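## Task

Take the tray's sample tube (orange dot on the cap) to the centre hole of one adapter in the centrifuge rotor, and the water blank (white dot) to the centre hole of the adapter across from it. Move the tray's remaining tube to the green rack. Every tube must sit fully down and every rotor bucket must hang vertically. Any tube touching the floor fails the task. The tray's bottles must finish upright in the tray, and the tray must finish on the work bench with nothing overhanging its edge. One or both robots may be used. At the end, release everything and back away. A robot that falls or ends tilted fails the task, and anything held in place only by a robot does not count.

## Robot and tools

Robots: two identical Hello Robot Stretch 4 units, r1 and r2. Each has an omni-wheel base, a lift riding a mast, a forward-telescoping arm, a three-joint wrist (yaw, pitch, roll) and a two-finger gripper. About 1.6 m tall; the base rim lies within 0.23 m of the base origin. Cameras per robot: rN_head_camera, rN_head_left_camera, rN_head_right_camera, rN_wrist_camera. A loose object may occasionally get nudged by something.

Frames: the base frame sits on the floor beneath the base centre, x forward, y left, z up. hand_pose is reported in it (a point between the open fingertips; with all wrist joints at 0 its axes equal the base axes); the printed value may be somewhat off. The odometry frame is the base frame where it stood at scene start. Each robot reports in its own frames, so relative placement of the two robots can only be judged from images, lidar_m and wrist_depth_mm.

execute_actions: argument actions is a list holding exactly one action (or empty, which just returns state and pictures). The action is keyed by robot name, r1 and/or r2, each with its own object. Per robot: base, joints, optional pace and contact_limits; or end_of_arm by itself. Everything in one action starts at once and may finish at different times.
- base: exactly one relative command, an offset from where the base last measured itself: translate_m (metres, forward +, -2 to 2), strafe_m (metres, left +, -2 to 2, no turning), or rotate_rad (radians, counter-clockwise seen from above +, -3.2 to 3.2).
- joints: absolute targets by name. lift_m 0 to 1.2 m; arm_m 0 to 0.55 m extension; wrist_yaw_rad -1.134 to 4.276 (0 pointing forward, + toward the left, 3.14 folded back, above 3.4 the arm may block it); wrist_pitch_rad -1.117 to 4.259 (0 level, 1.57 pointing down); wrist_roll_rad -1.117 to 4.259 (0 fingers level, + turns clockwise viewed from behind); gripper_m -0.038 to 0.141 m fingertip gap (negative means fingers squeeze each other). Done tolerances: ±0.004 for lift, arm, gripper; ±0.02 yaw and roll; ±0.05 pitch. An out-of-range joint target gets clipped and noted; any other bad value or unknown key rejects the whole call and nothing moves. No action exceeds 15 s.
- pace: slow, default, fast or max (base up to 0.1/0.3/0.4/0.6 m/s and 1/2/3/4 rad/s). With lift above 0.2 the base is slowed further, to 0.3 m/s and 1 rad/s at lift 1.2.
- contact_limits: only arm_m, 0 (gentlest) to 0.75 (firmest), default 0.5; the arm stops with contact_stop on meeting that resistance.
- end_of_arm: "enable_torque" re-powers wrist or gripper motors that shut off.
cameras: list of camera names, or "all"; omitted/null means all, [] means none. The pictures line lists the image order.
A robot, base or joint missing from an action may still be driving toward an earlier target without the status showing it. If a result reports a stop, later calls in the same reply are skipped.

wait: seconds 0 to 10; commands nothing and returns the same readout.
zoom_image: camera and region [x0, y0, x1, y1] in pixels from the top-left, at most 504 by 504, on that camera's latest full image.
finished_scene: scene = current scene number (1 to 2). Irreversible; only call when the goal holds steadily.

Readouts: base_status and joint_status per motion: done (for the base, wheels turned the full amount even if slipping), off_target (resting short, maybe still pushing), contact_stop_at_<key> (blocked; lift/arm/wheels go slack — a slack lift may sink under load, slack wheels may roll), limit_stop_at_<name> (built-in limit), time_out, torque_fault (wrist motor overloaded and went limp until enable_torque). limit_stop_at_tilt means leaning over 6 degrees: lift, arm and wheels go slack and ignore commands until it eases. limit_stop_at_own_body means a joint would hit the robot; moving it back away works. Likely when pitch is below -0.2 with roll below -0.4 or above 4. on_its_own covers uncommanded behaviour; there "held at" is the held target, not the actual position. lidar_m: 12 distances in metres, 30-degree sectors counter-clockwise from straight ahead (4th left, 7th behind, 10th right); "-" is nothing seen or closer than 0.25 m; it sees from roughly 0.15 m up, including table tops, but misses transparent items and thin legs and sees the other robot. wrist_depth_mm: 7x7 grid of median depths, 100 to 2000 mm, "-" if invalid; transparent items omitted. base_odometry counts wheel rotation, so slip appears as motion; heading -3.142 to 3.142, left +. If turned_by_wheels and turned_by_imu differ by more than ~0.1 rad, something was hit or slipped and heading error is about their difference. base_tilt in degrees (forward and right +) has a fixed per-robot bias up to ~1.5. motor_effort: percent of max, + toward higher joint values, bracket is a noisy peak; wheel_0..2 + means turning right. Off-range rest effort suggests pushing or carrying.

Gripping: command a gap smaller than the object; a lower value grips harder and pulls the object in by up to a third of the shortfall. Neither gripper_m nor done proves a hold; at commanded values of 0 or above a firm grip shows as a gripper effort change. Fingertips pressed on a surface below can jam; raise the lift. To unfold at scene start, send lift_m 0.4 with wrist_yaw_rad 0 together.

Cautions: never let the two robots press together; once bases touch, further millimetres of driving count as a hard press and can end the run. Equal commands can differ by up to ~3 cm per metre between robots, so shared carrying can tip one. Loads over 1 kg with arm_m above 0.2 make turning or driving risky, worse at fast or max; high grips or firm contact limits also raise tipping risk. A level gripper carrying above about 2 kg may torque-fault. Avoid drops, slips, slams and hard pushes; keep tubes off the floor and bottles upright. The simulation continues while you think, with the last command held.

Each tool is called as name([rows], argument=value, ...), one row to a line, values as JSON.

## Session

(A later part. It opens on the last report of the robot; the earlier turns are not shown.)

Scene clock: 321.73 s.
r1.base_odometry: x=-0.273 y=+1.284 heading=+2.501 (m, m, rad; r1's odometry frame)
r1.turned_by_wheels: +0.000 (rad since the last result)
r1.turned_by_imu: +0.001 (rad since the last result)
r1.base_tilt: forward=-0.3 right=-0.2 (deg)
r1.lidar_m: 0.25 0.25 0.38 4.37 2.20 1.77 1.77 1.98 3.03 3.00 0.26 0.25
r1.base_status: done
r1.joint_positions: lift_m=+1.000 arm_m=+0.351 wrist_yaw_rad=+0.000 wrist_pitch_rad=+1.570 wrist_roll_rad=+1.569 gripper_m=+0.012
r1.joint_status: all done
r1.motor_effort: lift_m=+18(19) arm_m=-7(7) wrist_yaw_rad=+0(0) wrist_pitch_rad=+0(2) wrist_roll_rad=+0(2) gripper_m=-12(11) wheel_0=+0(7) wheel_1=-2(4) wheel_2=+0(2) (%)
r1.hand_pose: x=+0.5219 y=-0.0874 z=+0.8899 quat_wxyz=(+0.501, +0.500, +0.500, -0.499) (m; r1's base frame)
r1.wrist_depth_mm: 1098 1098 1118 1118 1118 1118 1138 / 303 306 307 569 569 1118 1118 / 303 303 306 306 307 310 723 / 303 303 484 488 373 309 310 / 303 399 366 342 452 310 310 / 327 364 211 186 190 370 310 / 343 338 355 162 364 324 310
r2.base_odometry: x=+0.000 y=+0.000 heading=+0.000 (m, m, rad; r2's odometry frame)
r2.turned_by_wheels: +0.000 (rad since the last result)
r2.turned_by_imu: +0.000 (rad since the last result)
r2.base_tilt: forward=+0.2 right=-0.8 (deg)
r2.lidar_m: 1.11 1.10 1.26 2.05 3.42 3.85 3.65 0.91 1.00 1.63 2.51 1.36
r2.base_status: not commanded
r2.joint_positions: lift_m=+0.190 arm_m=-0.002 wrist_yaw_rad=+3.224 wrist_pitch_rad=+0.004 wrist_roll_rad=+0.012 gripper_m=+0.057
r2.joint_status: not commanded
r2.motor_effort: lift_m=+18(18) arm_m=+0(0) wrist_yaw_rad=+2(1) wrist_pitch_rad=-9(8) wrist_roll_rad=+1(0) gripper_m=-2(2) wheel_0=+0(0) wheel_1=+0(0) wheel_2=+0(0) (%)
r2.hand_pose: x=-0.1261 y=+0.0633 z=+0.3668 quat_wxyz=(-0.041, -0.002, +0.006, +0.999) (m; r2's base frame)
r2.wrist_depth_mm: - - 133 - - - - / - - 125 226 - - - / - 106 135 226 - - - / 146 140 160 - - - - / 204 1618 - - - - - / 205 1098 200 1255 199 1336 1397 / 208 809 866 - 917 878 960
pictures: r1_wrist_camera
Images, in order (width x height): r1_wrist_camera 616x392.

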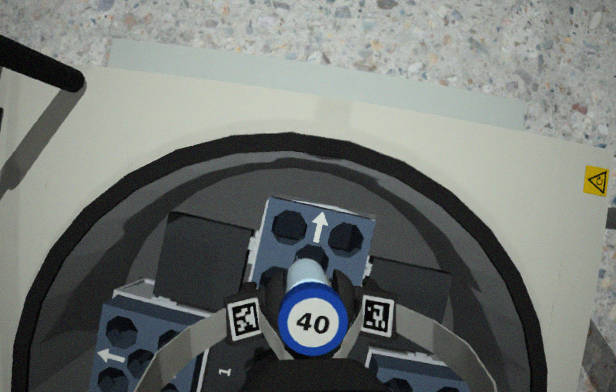

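Aligned. Lower.

execute_actions([
  {"r1":{"joints":{"lift_m":0.93},"pace":"slow"}},
], cameras=[])

Scene clock: 329.77 s.
r1.base_odometry: x=-0.273 y=+1.284 heading=+2.501 (m, m, rad; r1's odometry frame)
r1.turned_by_wheels: +0.000 (rad since the last result)
r1.turned_by_imu: +0.001 (rad since the last result)
r1.base_tilt: forward=-0.2 right=-0.2 (deg)
r1.lidar_m: 0.25 0.25 0.38 4.35 2.19 1.77 1.76 1.98 3.01 2.98 0.25 0.25
r1.base_status: not commanded
r1.joint_positions: lift_m=+0.930 arm_m=+0.351 wrist_yaw_rad=+0.000 wrist_pitch_rad=+1.570 wrist_roll_rad=+1.569 gripper_m=+0.012
r1.joint_status: all done
r1.motor_effort: lift_m=+18(19) arm_m=-7(7) wrist_yaw_rad=+0(0) wrist_pitch_rad=+1(7) wrist_roll_rad=+2(2) gripper_m=-12(13) wheel_0=+0(1) wheel_1=-1(2) wheel_2=+1(1) (%)
r1.hand_pose: x=+0.5220 y=-0.0874 z=+0.8199 quat_wxyz=(+0.501, +0.500, +0.500, -0.499) (m; r1's base frame)
r1.wrist_depth_mm: 234 492 492 1042 1060 1042 1060 / 233 235 236 237 238 500 1060 / 235 235 236 237 239 239 239 / 234 304 413 413 362 238 241 / 277 298 298 271 418 312 239 / 309 296 211 185 190 300 255 / 281 270 297 162 300 322 277
r2.base_odometry: x=+0.000 y=+0.000 heading=+0.000 (m, m, rad; r2's odometry frame)
r2.turned_by_wheels: +0.000 (rad since the last result)
r2.turned_by_imu: +0.000 (rad since the last result)
r2.base_tilt: forward=+0.2 right=-0.6 (deg)
r2.lidar_m: 1.10 1.11 1.26 2.05 3.42 3.81 3.64 0.90 1.02 1.64 2.50 1.36
r2.base_status: not commanded
r2.joint_positions: lift_m=+0.190 arm_m=-0.002 wrist_yaw_rad=+3.224 wrist_pitch_rad=+0.004 wrist_roll_rad=+0.012 gripper_m=+0.057
r2.joint_status: not commanded
r2.motor_effort: lift_m=+18(18) arm_m=+0(0) wrist_yaw_rad=+0(0) wrist_pitch_rad=-9(8) wrist_roll_rad=+0(1) gripper_m=-1(4) wheel_0=+0(0) wheel_1=+0(0) wheel_2=+0(0) (%)
r2.hand_pose: x=-0.1261 y=+0.0633 z=+0.3668 quat_wxyz=(-0.041, -0.002, +0.006, +0.999) (m; r2's base frame)
r2.wrist_depth_mm: - - 133 - - - - / - - 125 226 - - - / - 106 135 228 - - - / 146 140 161 - - - - / 203 1661 - - - - - / 205 1118 200 1255 198 1366 1397 / 208 809 878 - 917 866 946
pictures: none
No camera images: the call's "cameras" was empty. Leave "cameras" out to get every camera's image.

execute_actions([
  {"r1":{"joints":{"lift_m":0.893},"pace":"slow"}},
], cameras=[])

execute_actions([
  {"r1":{"joints":{"gripper_m":0.07}}},
], cameras=[])

execute_actions([
  {"r1":{"joints":{"lift_m":1.2}}},
], cameras=["r1_wrist_camera"])

Scene clock: 334.83 s.
r1.base_odometry: x=-0.273 y=+1.284 heading=+2.501 (m, m, rad; r1's odometry frame)
r1.turned_by_wheels: +0.000 (rad since the last result)
r1.turned_by_imu: +0.001 (rad since the last result)
r1.base_tilt: forward=-0.1 right=-0.1 (deg)
r1.lidar_m: 0.25 0.25 0.38 4.38 2.19 1.78 1.76 1.97 3.01 2.99 0.28 0.25
r1.base_status: not commanded
r1.joint_positions: lift_m=+0.893 arm_m=+0.351 wrist_yaw_rad=+0.000 wrist_pitch_rad=+1.570 wrist_roll_rad=+1.569 gripper_m=+0.012
r1.joint_status: all done
r1.motor_effort: lift_m=+14(19) arm_m=-7(7) wrist_yaw_rad=+0(1) wrist_pitch_rad=+1(1) wrist_roll_rad=+1(1) gripper_m=-9(12) wheel_0=+0(1) wheel_1=-2(2) wheel_2=+1(1) (%)
r1.hand_pose: x=+0.5220 y=-0.0874 z=+0.7832 quat_wxyz=(+0.501, +0.500, +0.500, -0.499) (m; r1's base frame)
r1.wrist_depth_mm: 200 201 202 459 1025 1008 991 / 200 201 202 202 204 204 1042 / 200 199 232 236 201 204 204 / 206 300 382 384 336 208 205 / 274 262 262 241 325 314 208 / 309 262 210 185 191 266 258 / 249 251 262 161 265 265 279
r2.base_odometry: x=+0.000 y=+0.000 heading=+0.000 (m, m, rad; r2's odometry frame)
r2.turned_by_wheels: +0.000 (rad since the last result)
r2.turned_by_imu: +0.000 (rad since the last result)
r2.base_tilt: forward=+0.2 right=-0.5 (deg)
r2.lidar_m: 1.11 1.08 1.26 2.04 3.38 3.83 3.61 0.92 1.02 1.64 2.49 1.35
r2.base_status: not commanded
r2.joint_positions: lift_m=+0.190 arm_m=-0.002 wrist_yaw_rad=+3.224 wrist_pitch_rad=+0.004 wrist_roll_rad=+0.012 gripper_m=+0.057
r2.joint_status: not commanded
r2.motor_effort: lift_m=+18(18) arm_m=+0(0) wrist_yaw_rad=-1(0) wrist_pitch_rad=-8(8) wrist_roll_rad=+0(2) gripper_m=-2(0) wheel_0=+0(0) wheel_1=+0(0) wheel_2=+0(0) (%)
r2.hand_pose: x=-0.1261 y=+0.0633 z=+0.3668 quat_wxyz=(-0.041, -0.002, +0.006, +0.999) (m; r2's base frame)
r2.wrist_depth_mm: - - 133 - - - - / - - 125 226 - - - / - 106 135 228 - - - / 146 140 161 - - - - / 204 1618 - - - - - / 206 1118 200 1281 198 1336 1397 / 208 809 866 - 917 866 946
pictures: none
No camera images: the call's "cameras" was empty. Leave "cameras" out to get every camera's image.

Scene clock: 336.20 s.
r1.base_odometry: x=-0.273 y=+1.284 heading=+2.501 (m, m, rad; r1's odometry frame)
r1.turned_by_wheels: +0.000 (rad since the last result)
r1.turned_by_imu: +0.000 (rad since the last result)
r1.base_tilt: forward=-0.2 right=-0.2 (deg)
r1.lidar_m: 0.25 0.25 0.38 4.35 2.17 1.78 1.75 1.99 3.01 2.99 0.26 0.25
r1.base_status: not commanded
r1.joint_positions: lift_m=+0.893 arm_m=+0.351 wrist_yaw_rad=+0.000 wrist_pitch_rad=+1.570 wrist_roll_rad=+1.569 gripper_m=+0.070
r1.joint_status: all done
r1.motor_effort: lift_m=+15(14) arm_m=-7(7) wrist_yaw_rad=+0(1) wrist_pitch_rad=+0(0) wrist_roll_rad=+1(0) gripper_m=-2(6) wheel_0=+0(0) wheel_1=-2(2) wheel_2=+1(1) (%)
r1.hand_pose: x=+0.5219 y=-0.0874 z=+0.7832 quat_wxyz=(+0.501, +0.500, +0.500, -0.499) (m; r1's base frame)
r1.wrist_depth_mm: 203 204 204 1008 1042 1008 1008 / 202 203 203 204 206 205 1025 / 201 199 229 235 202 206 206 / 204 296 379 382 340 209 206 / 274 264 265 238 325 317 210 / 304 263 238 189 194 268 259 / 253 260 241 152 264 266 281
r2.base_odometry: x=+0.000 y=+0.000 heading=+0.000 (m, m, rad; r2's odometry frame)
r2.turned_by_wheels: +0.000 (rad since the last result)
r2.turned_by_imu: +0.000 (rad since the last result)
r2.base_tilt: forward=+0.2 right=-0.6 (deg)
r2.lidar_m: 1.13 1.10 1.25 2.04 3.40 3.86 3.64 0.92 1.00 1.67 2.50 1.36
r2.base_status: not commanded
r2.joint_positions: lift_m=+0.190 arm_m=-0.002 wrist_yaw_rad=+3.224 wrist_pitch_rad=+0.004 wrist_roll_rad=+0.012 gripper_m=+0.057
r2.joint_status: not commanded
r2.motor_effort: lift_m=+18(18) arm_m=+0(0) wrist_yaw_rad=-1(1) wrist_pitch_rad=-8(9) wrist_roll_rad=-2(1) gripper_m=-5(4) wheel_0=+0(0) wheel_1=+0(0) wheel_2=+0(0) (%)
r2.hand_pose: x=-0.1261 y=+0.0633 z=+0.3668 quat_wxyz=(-0.041, -0.002, +0.006, +0.999) (m; r2's base frame)
r2.wrist_depth_mm: - - 133 - - - - / - - 125 226 - - - / - 106 135 227 - - - / 146 141 160 - - - - / 204 1618 - - - - - / 206 1118 200 1255 198 1366 1397 / 208 798 866 - 904 854 960
pictures: none
No camera images: the call's "cameras" was empty. Leave "cameras" out to get every camera's image.

Scene clock: 338.50 s.
r1.base_odometry: x=-0.273 y=+1.284 heading=+2.501 (m, m, rad; r1's odometry frame)
r1.turned_by_wheels: +0.000 (rad since the last result)
r1.turned_by_imu: +0.001 (rad since the last result)
r1.base_tilt: forward=-0.2 right=-0.1 (deg)
r1.lidar_m: 0.25 0.25 0.37 4.36 2.21 1.76 1.75 1.98 3.01 3.00 0.27 0.25
r1.base_status: not commanded
r1.joint_positions: lift_m=+1.199 arm_m=+0.351 wrist_yaw_rad=+0.000 wrist_pitch_rad=+1.570 wrist_roll_rad=+1.569 gripper_m=+0.070
r1.joint_status: all done
r1.motor_effort: lift_m=+23(24) arm_m=-7(7) wrist_yaw_rad=-1(2) wrist_pitch_rad=+0(3) wrist_roll_rad=+2(2) gripper_m=+0(5) wheel_0=+1(1) wheel_1=-2(2) wheel_2=+1(1) (%)
r1.hand_pose: x=+0.5219 y=-0.0874 z=+1.0889 quat_wxyz=(+0.501, +0.500, +0.500, -0.499) (m; r1's base frame)
r1.wrist_depth_mm: 1308 1308 1308 1336 1308 1308 1308 / 402 1308 1308 1308 1308 1366 1308 / 392 504 508 512 768 1336 1336 / 407 496 569 621 508 512 1336 / 418 500 564 544 569 517 1308 / 436 517 211 569 198 1118 1308 / 442 500 564 145 549 1281 1308
r2.base_odometry: x=+0.000 y=+0.000 heading=+0.000 (m, m, rad; r2's odometry frame)
r2.turned_by_wheels: +0.000 (rad since the last result)
r2.turned_by_imu: +0.000 (rad since the last result)
r2.base_tilt: forward=+0.1 right=-0.6 (deg)
r2.lidar_m: 1.10 1.11 1.26 2.08 3.42 3.83 3.63 0.91 1.00 1.61 2.52 1.37
r2.base_status: not commanded
r2.joint_positions: lift_m=+0.190 arm_m=-0.002 wrist_yaw_rad=+3.224 wrist_pitch_rad=+0.004 wrist_roll_rad=+0.012 gripper_m=+0.057
r2.joint_status: not commanded
r2.motor_effort: lift_m=+18(18) arm_m=+0(0) wrist_yaw_rad=-2(1) wrist_pitch_rad=-8(8) wrist_roll_rad=-2(1) gripper_m=-8(1) wheel_0=+0(0) wheel_1=+0(0) wheel_2=+0(0) (%)
r2.hand_pose: x=-0.1261 y=+0.0633 z=+0.3668 quat_wxyz=(-0.041, -0.002, +0.006, +0.999) (m; r2's base frame)
r2.wrist_depth_mm: - - 133 - - - - / - - 125 226 - - - / - 106 135 227 - - - / 146 140 160 - - - - / 204 1618 - - - - - / 204 1098 201 1255 198 1366 1397 / 208 798 866 - 917 866 946
pictures: r1_wrist_camera
Images, in order (width x height): r1_wrist_camera 616x392.

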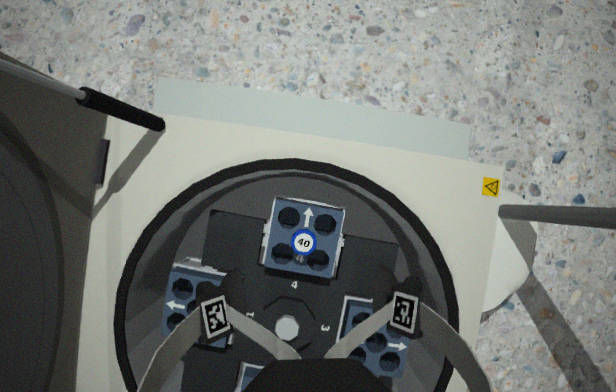

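execute_actions([
  {"r1":{"base":{"strafe_m":1.2735},"joints":{"arm_m":0.334,"wrist_roll_rad":0,"gripper_m":0.12,"lift_m":1.15}}},
], cameras=[])

execute_actions([
  {"r1":{"base":{"translate_m":0.19}}},
], cameras=["r1_wrist_camera"])

Scene clock: 357.10 s.
r1.base_odometry: x=-1.034 y=+0.263 heading=+2.501 (m, m, rad; r1's odometry frame)
r1.turned_by_wheels: +0.000 (rad since the last result)
r1.turned_by_imu: +0.001 (rad since the last result)
r1.base_tilt: forward=-0.3 right=+0.0 (deg)
r1.lidar_m: 0.39 0.44 0.71 3.89 1.89 1.58 1.54 1.73 2.73 1.03 0.52 0.41
r1.base_status: done
r1.joint_positions: lift_m=+1.150 arm_m=+0.335 wrist_yaw_rad=+0.000 wrist_pitch_rad=+1.570 wrist_roll_rad=+0.001 gripper_m=+0.120
r1.joint_status: all done
r1.motor_effort: lift_m=+19(22) arm_m=-7(7) wrist_yaw_rad=-1(0) wrist_pitch_rad=+0(1) wrist_roll_rad=-2(9) gripper_m=-2(6) wheel_0=+2(7) wheel_1=+0(9) wheel_2=+1(2) (%)
r1.hand_pose: x=+0.5064 y=-0.0874 z=+1.0398 quat_wxyz=(+0.707, +0.000, +0.707, +0.000) (m; r1's base frame)
r1.wrist_depth_mm: 492 466 484 421 500 504 500 / 500 496 496 415 500 504 508 / 500 496 500 439 500 500 504 / 496 500 504 496 500 504 508 / 504 496 504 500 500 504 504 / 1281 1281 500 496 500 508 504 / 1229 1229 1060 149 1255 1308 1255
r2.base_odometry: x=+0.000 y=+0.000 heading=+0.000 (m, m, rad; r2's odometry frame)
r2.turned_by_wheels: +0.000 (rad since the last result)
r2.turned_by_imu: -0.001 (rad since the last result)
r2.base_tilt: forward=+0.2 right=-0.6 (deg)
r2.lidar_m: 1.12 1.10 1.27 2.05 3.42 3.85 3.65 0.89 0.99 1.61 2.51 1.33
r2.base_status: not commanded
r2.joint_positions: lift_m=+0.190 arm_m=-0.002 wrist_yaw_rad=+3.224 wrist_pitch_rad=+0.004 wrist_roll_rad=+0.012 gripper_m=+0.057
r2.joint_status: not commanded
r2.motor_effort: lift_m=+18(18) arm_m=+0(0) wrist_yaw_rad=+0(1) wrist_pitch_rad=-8(8) wrist_roll_rad=-1(2) gripper_m=-6(4) wheel_0=+0(0) wheel_1=+0(0) wheel_2=+0(0) (%)
r2.hand_pose: x=-0.1261 y=+0.0633 z=+0.3668 quat_wxyz=(-0.041, -0.002, +0.006, +0.999) (m; r2's base frame)
r2.wrist_depth_mm: - - 133 - - - - / - - 125 226 - - - / - 106 135 227 - - - / 146 140 161 - - - - / 204 1618 - - - - - / 205 1118 200 1281 199 1336 1397 / 208 809 878 - 917 866 946
pictures: none
No camera images: the call's "cameras" was empty. Leave "cameras" out to get every camera's image.

Scene clock: 359.13 s.
r1.base_odometry: x=-1.187 y=+0.376 heading=+2.501 (m, m, rad; r1's odometry frame)
r1.turned_by_wheels: +0.000 (rad since the last result)
r1.turned_by_imu: +0.001 (rad since the last result)
r1.base_tilt: forward=-0.1 right=-0.1 (deg)
r1.lidar_m: 0.25 0.26 0.39 4.37 2.13 1.77 1.74 1.98 3.06 0.58 0.28 0.25
r1.base_status: done
r1.joint_positions: lift_m=+1.150 arm_m=+0.335 wrist_yaw_rad=+0.000 wrist_pitch_rad=+1.570 wrist_roll_rad=+0.001 gripper_m=+0.120
r1.joint_status: not commanded
r1.motor_effort: lift_m=+19(19) arm_m=-7(7) wrist_yaw_rad=-1(1) wrist_pitch_rad=+0(1) wrist_roll_rad=-2(3) gripper_m=-1(4) wheel_0=+0(3) wheel_1=+0(8) wheel_2=-1(7) (%)
r1.hand_pose: x=+0.5064 y=-0.0874 z=+1.0398 quat_wxyz=(+0.707, +0.000, +0.707, +0.000) (m; r1's base frame)
r1.wrist_depth_mm: 496 384 496 492 508 504 504 / 496 496 496 496 500 500 504 / 496 436 439 439 508 504 504 / 504 484 504 430 500 500 500 / 496 496 500 418 504 508 504 / 504 484 477 433 500 517 504 / 500 500 500 149 508 504 508
r2.base_odometry: x=+0.000 y=+0.000 heading=+0.000 (m, m, rad; r2's odometry frame)
r2.turned_by_wheels: +0.000 (rad since the last result)
r2.turned_by_imu: +0.000 (rad since the last result)
r2.base_tilt: forward=+0.2 right=-0.6 (deg)
r2.lidar_m: 1.12 1.11 1.26 2.06 3.43 3.83 3.64 0.92 0.99 1.63 2.50 1.36
r2.base_status: not commanded
r2.joint_positions: lift_m=+0.190 arm_m=-0.002 wrist_yaw_rad=+3.224 wrist_pitch_rad=+0.004 wrist_roll_rad=+0.012 gripper_m=+0.057
r2.joint_status: not commanded
r2.motor_effort: lift_m=+18(18) arm_m=+0(0) wrist_yaw_rad=-1(1) wrist_pitch_rad=-8(10) wrist_roll_rad=-2(1) gripper_m=-1(1) wheel_0=+0(0) wheel_1=+0(0) wheel_2=+0(0) (%)
r2.hand_pose: x=-0.1261 y=+0.0633 z=+0.3668 quat_wxyz=(-0.041, -0.002, +0.006, +0.999) (m; r2's base frame)
r2.wrist_depth_mm: - - 133 - - - - / - - 125 226 - - - / - 106 135 227 - - - / 146 140 161 - - - - / 204 1618 - - - - - / 206 1098 201 1255 198 1366 1397 / 208 809 854 - 917 866 946
pictures: r1_wrist_camera
Images, in order (width x height): r1_wrist_camera 616x392.

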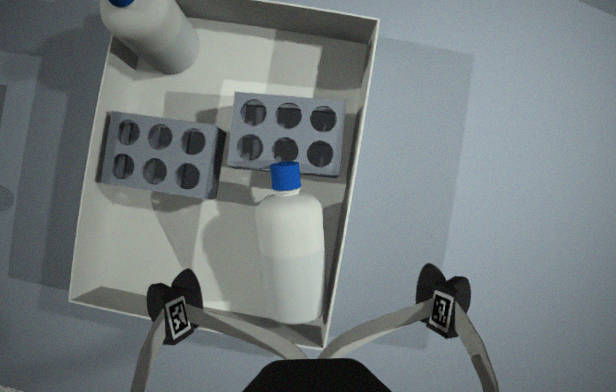

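execute_actions([
  {"r1":{"base":{"strafe_m":0.022},"joints":{"gripper_m":0.095,"arm_m":0.34},"pace":"slow"}},
], cameras=[])

execute_actions([
  {"r1":{"joints":{"lift_m":0.98},"pace":"slow"}},
], cameras=["r1_wrist_camera"])

Scene clock: 368.60 s.
r1.base_odometry: x=-1.200 y=+0.359 heading=+2.501 (m, m, rad; r1's odometry frame)
r1.turned_by_wheels: +0.000 (rad since the last result)
r1.turned_by_imu: +0.001 (rad since the last result)
r1.base_tilt: forward=-0.1 right=-0.1 (deg)
r1.lidar_m: 0.25 0.25 0.40 4.35 2.17 1.74 1.74 1.95 3.04 0.60 0.28 0.25
r1.base_status: done
r1.joint_positions: lift_m=+1.150 arm_m=+0.339 wrist_yaw_rad=+0.000 wrist_pitch_rad=+1.570 wrist_roll_rad=+0.001 gripper_m=+0.095
r1.joint_status: all done
r1.motor_effort: lift_m=+19(19) arm_m=+7(7) wrist_yaw_rad=+0(0) wrist_pitch_rad=+0(1) wrist_roll_rad=-3(2) gripper_m=-2(2) wheel_0=+0(4) wheel_1=+2(4) wheel_2=-1(2) (%)
r1.hand_pose: x=+0.5098 y=-0.0874 z=+1.0398 quat_wxyz=(+0.707, +0.000, +0.707, +0.000) (m; r1's base frame)
r1.wrist_depth_mm: 496 433 480 500 500 504 508 / 496 496 496 500 500 508 508 / 500 445 466 492 504 500 500 / 500 492 504 439 508 504 508 / 496 500 496 415 500 504 504 / 500 496 211 439 202 496 504 / 504 504 496 146 496 504 504
r2.base_odometry: x=+0.000 y=+0.000 heading=+0.000 (m, m, rad; r2's odometry frame)
r2.turned_by_wheels: +0.000 (rad since the last result)
r2.turned_by_imu: +0.000 (rad since the last result)
r2.base_tilt: forward=+0.3 right=-0.7 (deg)
r2.lidar_m: 1.10 1.09 1.26 2.03 3.42 3.85 3.64 0.89 1.00 1.63 2.51 1.35
r2.base_status: not commanded
r2.joint_positions: lift_m=+0.190 arm_m=-0.002 wrist_yaw_rad=+3.224 wrist_pitch_rad=+0.004 wrist_roll_rad=+0.012 gripper_m=+0.057
r2.joint_status: not commanded
r2.motor_effort: lift_m=+18(18) arm_m=+0(0) wrist_yaw_rad=+0(1) wrist_pitch_rad=-9(8) wrist_roll_rad=-1(1) gripper_m=-6(7) wheel_0=+0(0) wheel_1=+0(0) wheel_2=+0(0) (%)
r2.hand_pose: x=-0.1261 y=+0.0633 z=+0.3668 quat_wxyz=(-0.041, -0.002, +0.006, +0.999) (m; r2's base frame)
r2.wrist_depth_mm: - - 133 - - - - / - - 125 227 - - - / - 106 135 227 - - - / 146 140 160 - - - - / 204 1618 - - - - - / 205 1118 200 1281 198 1336 1397 / 208 798 878 - 917 866 946
pictures: none
No camera images: the call's "cameras" was empty. Leave "cameras" out to get every camera's image.

Scene clock: 370.77 s.
r1.base_odometry: x=-1.200 y=+0.359 heading=+2.501 (m, m, rad; r1's odometry frame)
r1.turned_by_wheels: +0.000 (rad since the last result)
r1.turned_by_imu: +0.001 (rad since the last result)
r1.base_tilt: forward=-0.1 right=-0.1 (deg)
r1.lidar_m: 0.25 0.26 0.38 4.33 2.17 1.77 1.74 1.94 3.01 0.58 0.28 0.25
r1.base_status: not commanded
r1.joint_positions: lift_m=+0.980 arm_m=+0.339 wrist_yaw_rad=+0.000 wrist_pitch_rad=+1.570 wrist_roll_rad=+0.001 gripper_m=+0.095
r1.joint_status: all done
r1.motor_effort: lift_m=+18(19) arm_m=+7(7) wrist_yaw_rad=-1(2) wrist_pitch_rad=-1(1) wrist_roll_rad=-2(2) gripper_m=-2(1) wheel_0=-1(0) wheel_1=+2(2) wheel_2=+0(1) (%)
r1.hand_pose: x=+0.5098 y=-0.0874 z=+0.8699 quat_wxyz=(+0.707, +0.000, +0.707, +0.000) (m; r1's base frame)
r1.wrist_depth_mm: 303 327 327 327 327 330 330 / 278 322 298 268 289 330 332 / 267 266 298 270 300 330 332 / 306 322 327 246 329 336 332 / 329 325 329 233 330 330 332 / 329 327 211 243 202 334 334 / 304 304 327 146 334 332 336
r2.base_odometry: x=+0.000 y=+0.000 heading=+0.000 (m, m, rad; r2's odometry frame)
r2.turned_by_wheels: +0.000 (rad since the last result)
r2.turned_by_imu: +0.000 (rad since the last result)
r2.base_tilt: forward=+0.1 right=-0.6 (deg)
r2.lidar_m: 1.12 1.11 1.27 2.06 3.43 3.84 3.64 0.91 1.00 1.63 2.52 1.35
r2.base_status: not commanded
r2.joint_positions: lift_m=+0.190 arm_m=-0.002 wrist_yaw_rad=+3.224 wrist_pitch_rad=+0.004 wrist_roll_rad=+0.012 gripper_m=+0.057
r2.joint_status: not commanded
r2.motor_effort: lift_m=+18(18) arm_m=+0(0) wrist_yaw_rad=-1(2) wrist_pitch_rad=-9(9) wrist_roll_rad=+1(1) gripper_m=-1(1) wheel_0=+0(0) wheel_1=+0(0) wheel_2=+0(0) (%)
r2.hand_pose: x=-0.1261 y=+0.0633 z=+0.3668 quat_wxyz=(-0.041, -0.002, +0.006, +0.999) (m; r2's base frame)
r2.wrist_depth_mm: - - 133 - - - - / - - 125 226 - - - / - 106 135 228 - - - / 146 140 161 - - - - / 203 1618 - - - - - / 205 1118 200 1281 198 1336 1430 / 208 820 866 - 917 866 960
pictures: r1_wrist_camera
Images, in order (width x height): r1_wrist_camera 616x392.

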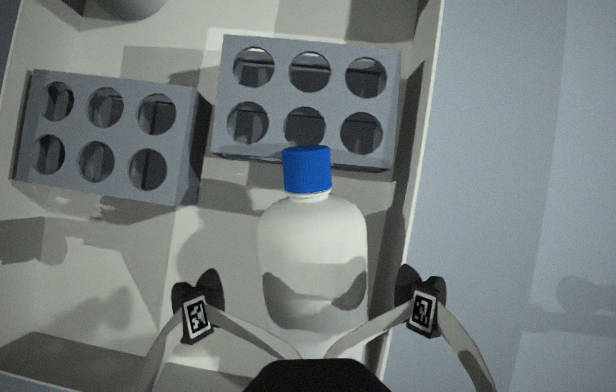

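execute_actions([
  {"r1":{"joints":{"arm_m":0.411,"gripper_m":0.075},"pace":"slow"}},
], cameras=[])

execute_actions([
  {"r1":{"joints":{"lift_m":0.92},"pace":"slow"}},
], cameras=["r1_wrist_camera"])

Scene clock: 382.90 s.
r1.base_odometry: x=-1.200 y=+0.359 heading=+2.501 (m, m, rad; r1's odometry frame)
r1.turned_by_wheels: +0.000 (rad since the last result)
r1.turned_by_imu: +0.001 (rad since the last result)
r1.base_tilt: forward=-0.3 right=-0.1 (deg)
r1.lidar_m: 0.25 0.25 0.38 4.36 2.16 1.77 1.74 1.98 3.04 0.58 0.30 0.25
r1.base_status: not commanded
r1.joint_positions: lift_m=+0.980 arm_m=+0.410 wrist_yaw_rad=+0.000 wrist_pitch_rad=+1.570 wrist_roll_rad=+0.001 gripper_m=+0.075
r1.joint_status: all done
r1.motor_effort: lift_m=+18(18) arm_m=+7(10) wrist_yaw_rad=-1(1) wrist_pitch_rad=+0(1) wrist_roll_rad=-3(2) gripper_m=-1(3) wheel_0=+0(0) wheel_1=+2(2) wheel_2=-1(0) (%)
r1.hand_pose: x=+0.5808 y=-0.0874 z=+0.8699 quat_wxyz=(+0.707, +0.000, +0.707, +0.000) (m; r1's base frame)
r1.wrist_depth_mm: 201 246 325 327 300 330 330 / 278 310 329 329 330 332 330 / 307 329 327 322 324 330 336 / 268 298 297 270 289 332 334 / 267 272 298 268 286 332 334 / 327 327 200 244 200 330 334 / 329 327 329 144 330 334 332
r2.base_odometry: x=+0.000 y=+0.000 heading=+0.000 (m, m, rad; r2's odometry frame)
r2.turned_by_wheels: +0.000 (rad since the last result)
r2.turned_by_imu: -0.001 (rad since the last result)
r2.base_tilt: forward=+0.2 right=-0.5 (deg)
r2.lidar_m: 1.12 1.11 1.27 2.05 3.41 3.85 3.64 0.92 1.03 1.63 2.52 1.36
r2.base_status: not commanded
r2.joint_positions: lift_m=+0.190 arm_m=-0.002 wrist_yaw_rad=+3.224 wrist_pitch_rad=+0.004 wrist_roll_rad=+0.012 gripper_m=+0.057
r2.joint_status: not commanded
r2.motor_effort: lift_m=+18(18) arm_m=+0(0) wrist_yaw_rad=+0(1) wrist_pitch_rad=-8(8) wrist_roll_rad=+1(0) gripper_m=-4(4) wheel_0=+0(0) wheel_1=+0(0) wheel_2=+0(0) (%)
r2.hand_pose: x=-0.1261 y=+0.0633 z=+0.3668 quat_wxyz=(-0.041, -0.002, +0.006, +0.999) (m; r2's base frame)
r2.wrist_depth_mm: - - 133 - - - - / - - 125 226 - - - / - 106 135 227 - - - / 146 140 161 - - - - / 204 1618 - - - - - / 205 1138 200 1281 199 1366 1397 / 208 798 878 - 917 878 946
pictures: none
No camera images: the call's "cameras" was empty. Leave "cameras" out to get every camera's image.

Scene clock: 384.30 s.
r1.base_odometry: x=-1.200 y=+0.359 heading=+2.501 (m, m, rad; r1's odometry frame)
r1.turned_by_wheels: +0.000 (rad since the last result)
r1.turned_by_imu: +0.000 (rad since the last result)
r1.base_tilt: forward=+0.0 right=-0.2 (deg)
r1.lidar_m: 0.25 0.25 0.40 4.34 2.14 1.76 1.75 1.95 3.02 0.60 0.29 0.25
r1.base_status: not commanded
r1.joint_positions: lift_m=+0.945 arm_m=+0.410 wrist_yaw_rad=-0.004 wrist_pitch_rad=+1.577 wrist_roll_rad=+0.002 gripper_m=+0.075
r1.joint_status: lift_m contact_stop (moved -0.035 of -0.060)
r1.on_its_own: lift_m is slack since a contact_stop (your +0.920 is given up)
r1.motor_effort: lift_m=+14(17) arm_m=+7(7) wrist_yaw_rad=+9(15) wrist_pitch_rad=-19(34) wrist_roll_rad=-6(6) gripper_m=-2(2) wheel_0=+1(2) wheel_1=+2(2) wheel_2=-3(3) (%)
r1.hand_pose: x=+0.5785 y=-0.0874 z=+0.8346 quat_wxyz=(+0.705, +0.002, +0.709, -0.002) (m; r1's base frame)
r1.wrist_depth_mm: 203 250 293 296 297 298 303 / 279 294 297 297 296 301 298 / 291 294 291 290 291 298 303 / 236 265 259 236 251 301 300 / 235 236 277 236 251 301 303 / 294 266 200 216 195 303 303 / 296 296 297 144 258 303 304
r2.base_odometry: x=+0.000 y=+0.000 heading=+0.000 (m, m, rad; r2's odometry frame)
r2.turned_by_wheels: +0.000 (rad since the last result)
r2.turned_by_imu: +0.000 (rad since the last result)
r2.base_tilt: forward=+0.2 right=-0.7 (deg)
r2.lidar_m: 1.13 1.10 1.27 2.03 3.42 3.81 3.64 0.93 1.00 1.62 2.50 1.35
r2.base_status: not commanded
r2.joint_positions: lift_m=+0.190 arm_m=-0.002 wrist_yaw_rad=+3.224 wrist_pitch_rad=+0.004 wrist_roll_rad=+0.012 gripper_m=+0.057
r2.joint_status: not commanded
r2.motor_effort: lift_m=+18(18) arm_m=+0(0) wrist_yaw_rad=-1(0) wrist_pitch_rad=-7(8) wrist_roll_rad=-1(1) gripper_m=-1(1) wheel_0=+0(0) wheel_1=+0(0) wheel_2=+0(0) (%)
r2.hand_pose: x=-0.1261 y=+0.0633 z=+0.3668 quat_wxyz=(-0.041, -0.002, +0.006, +0.999) (m; r2's base frame)
r2.wrist_depth_mm: - - 133 - - - - / - - 125 226 - - - / - 106 135 228 - - - / 146 141 160 - - - - / 204 1618 - - - - - / 205 1098 200 1255 198 1366 1397 / 208 798 878 - 917 854 960
pictures: r1_wrist_camera
Images, in order (width x height): r1_wrist_camera 616x392.

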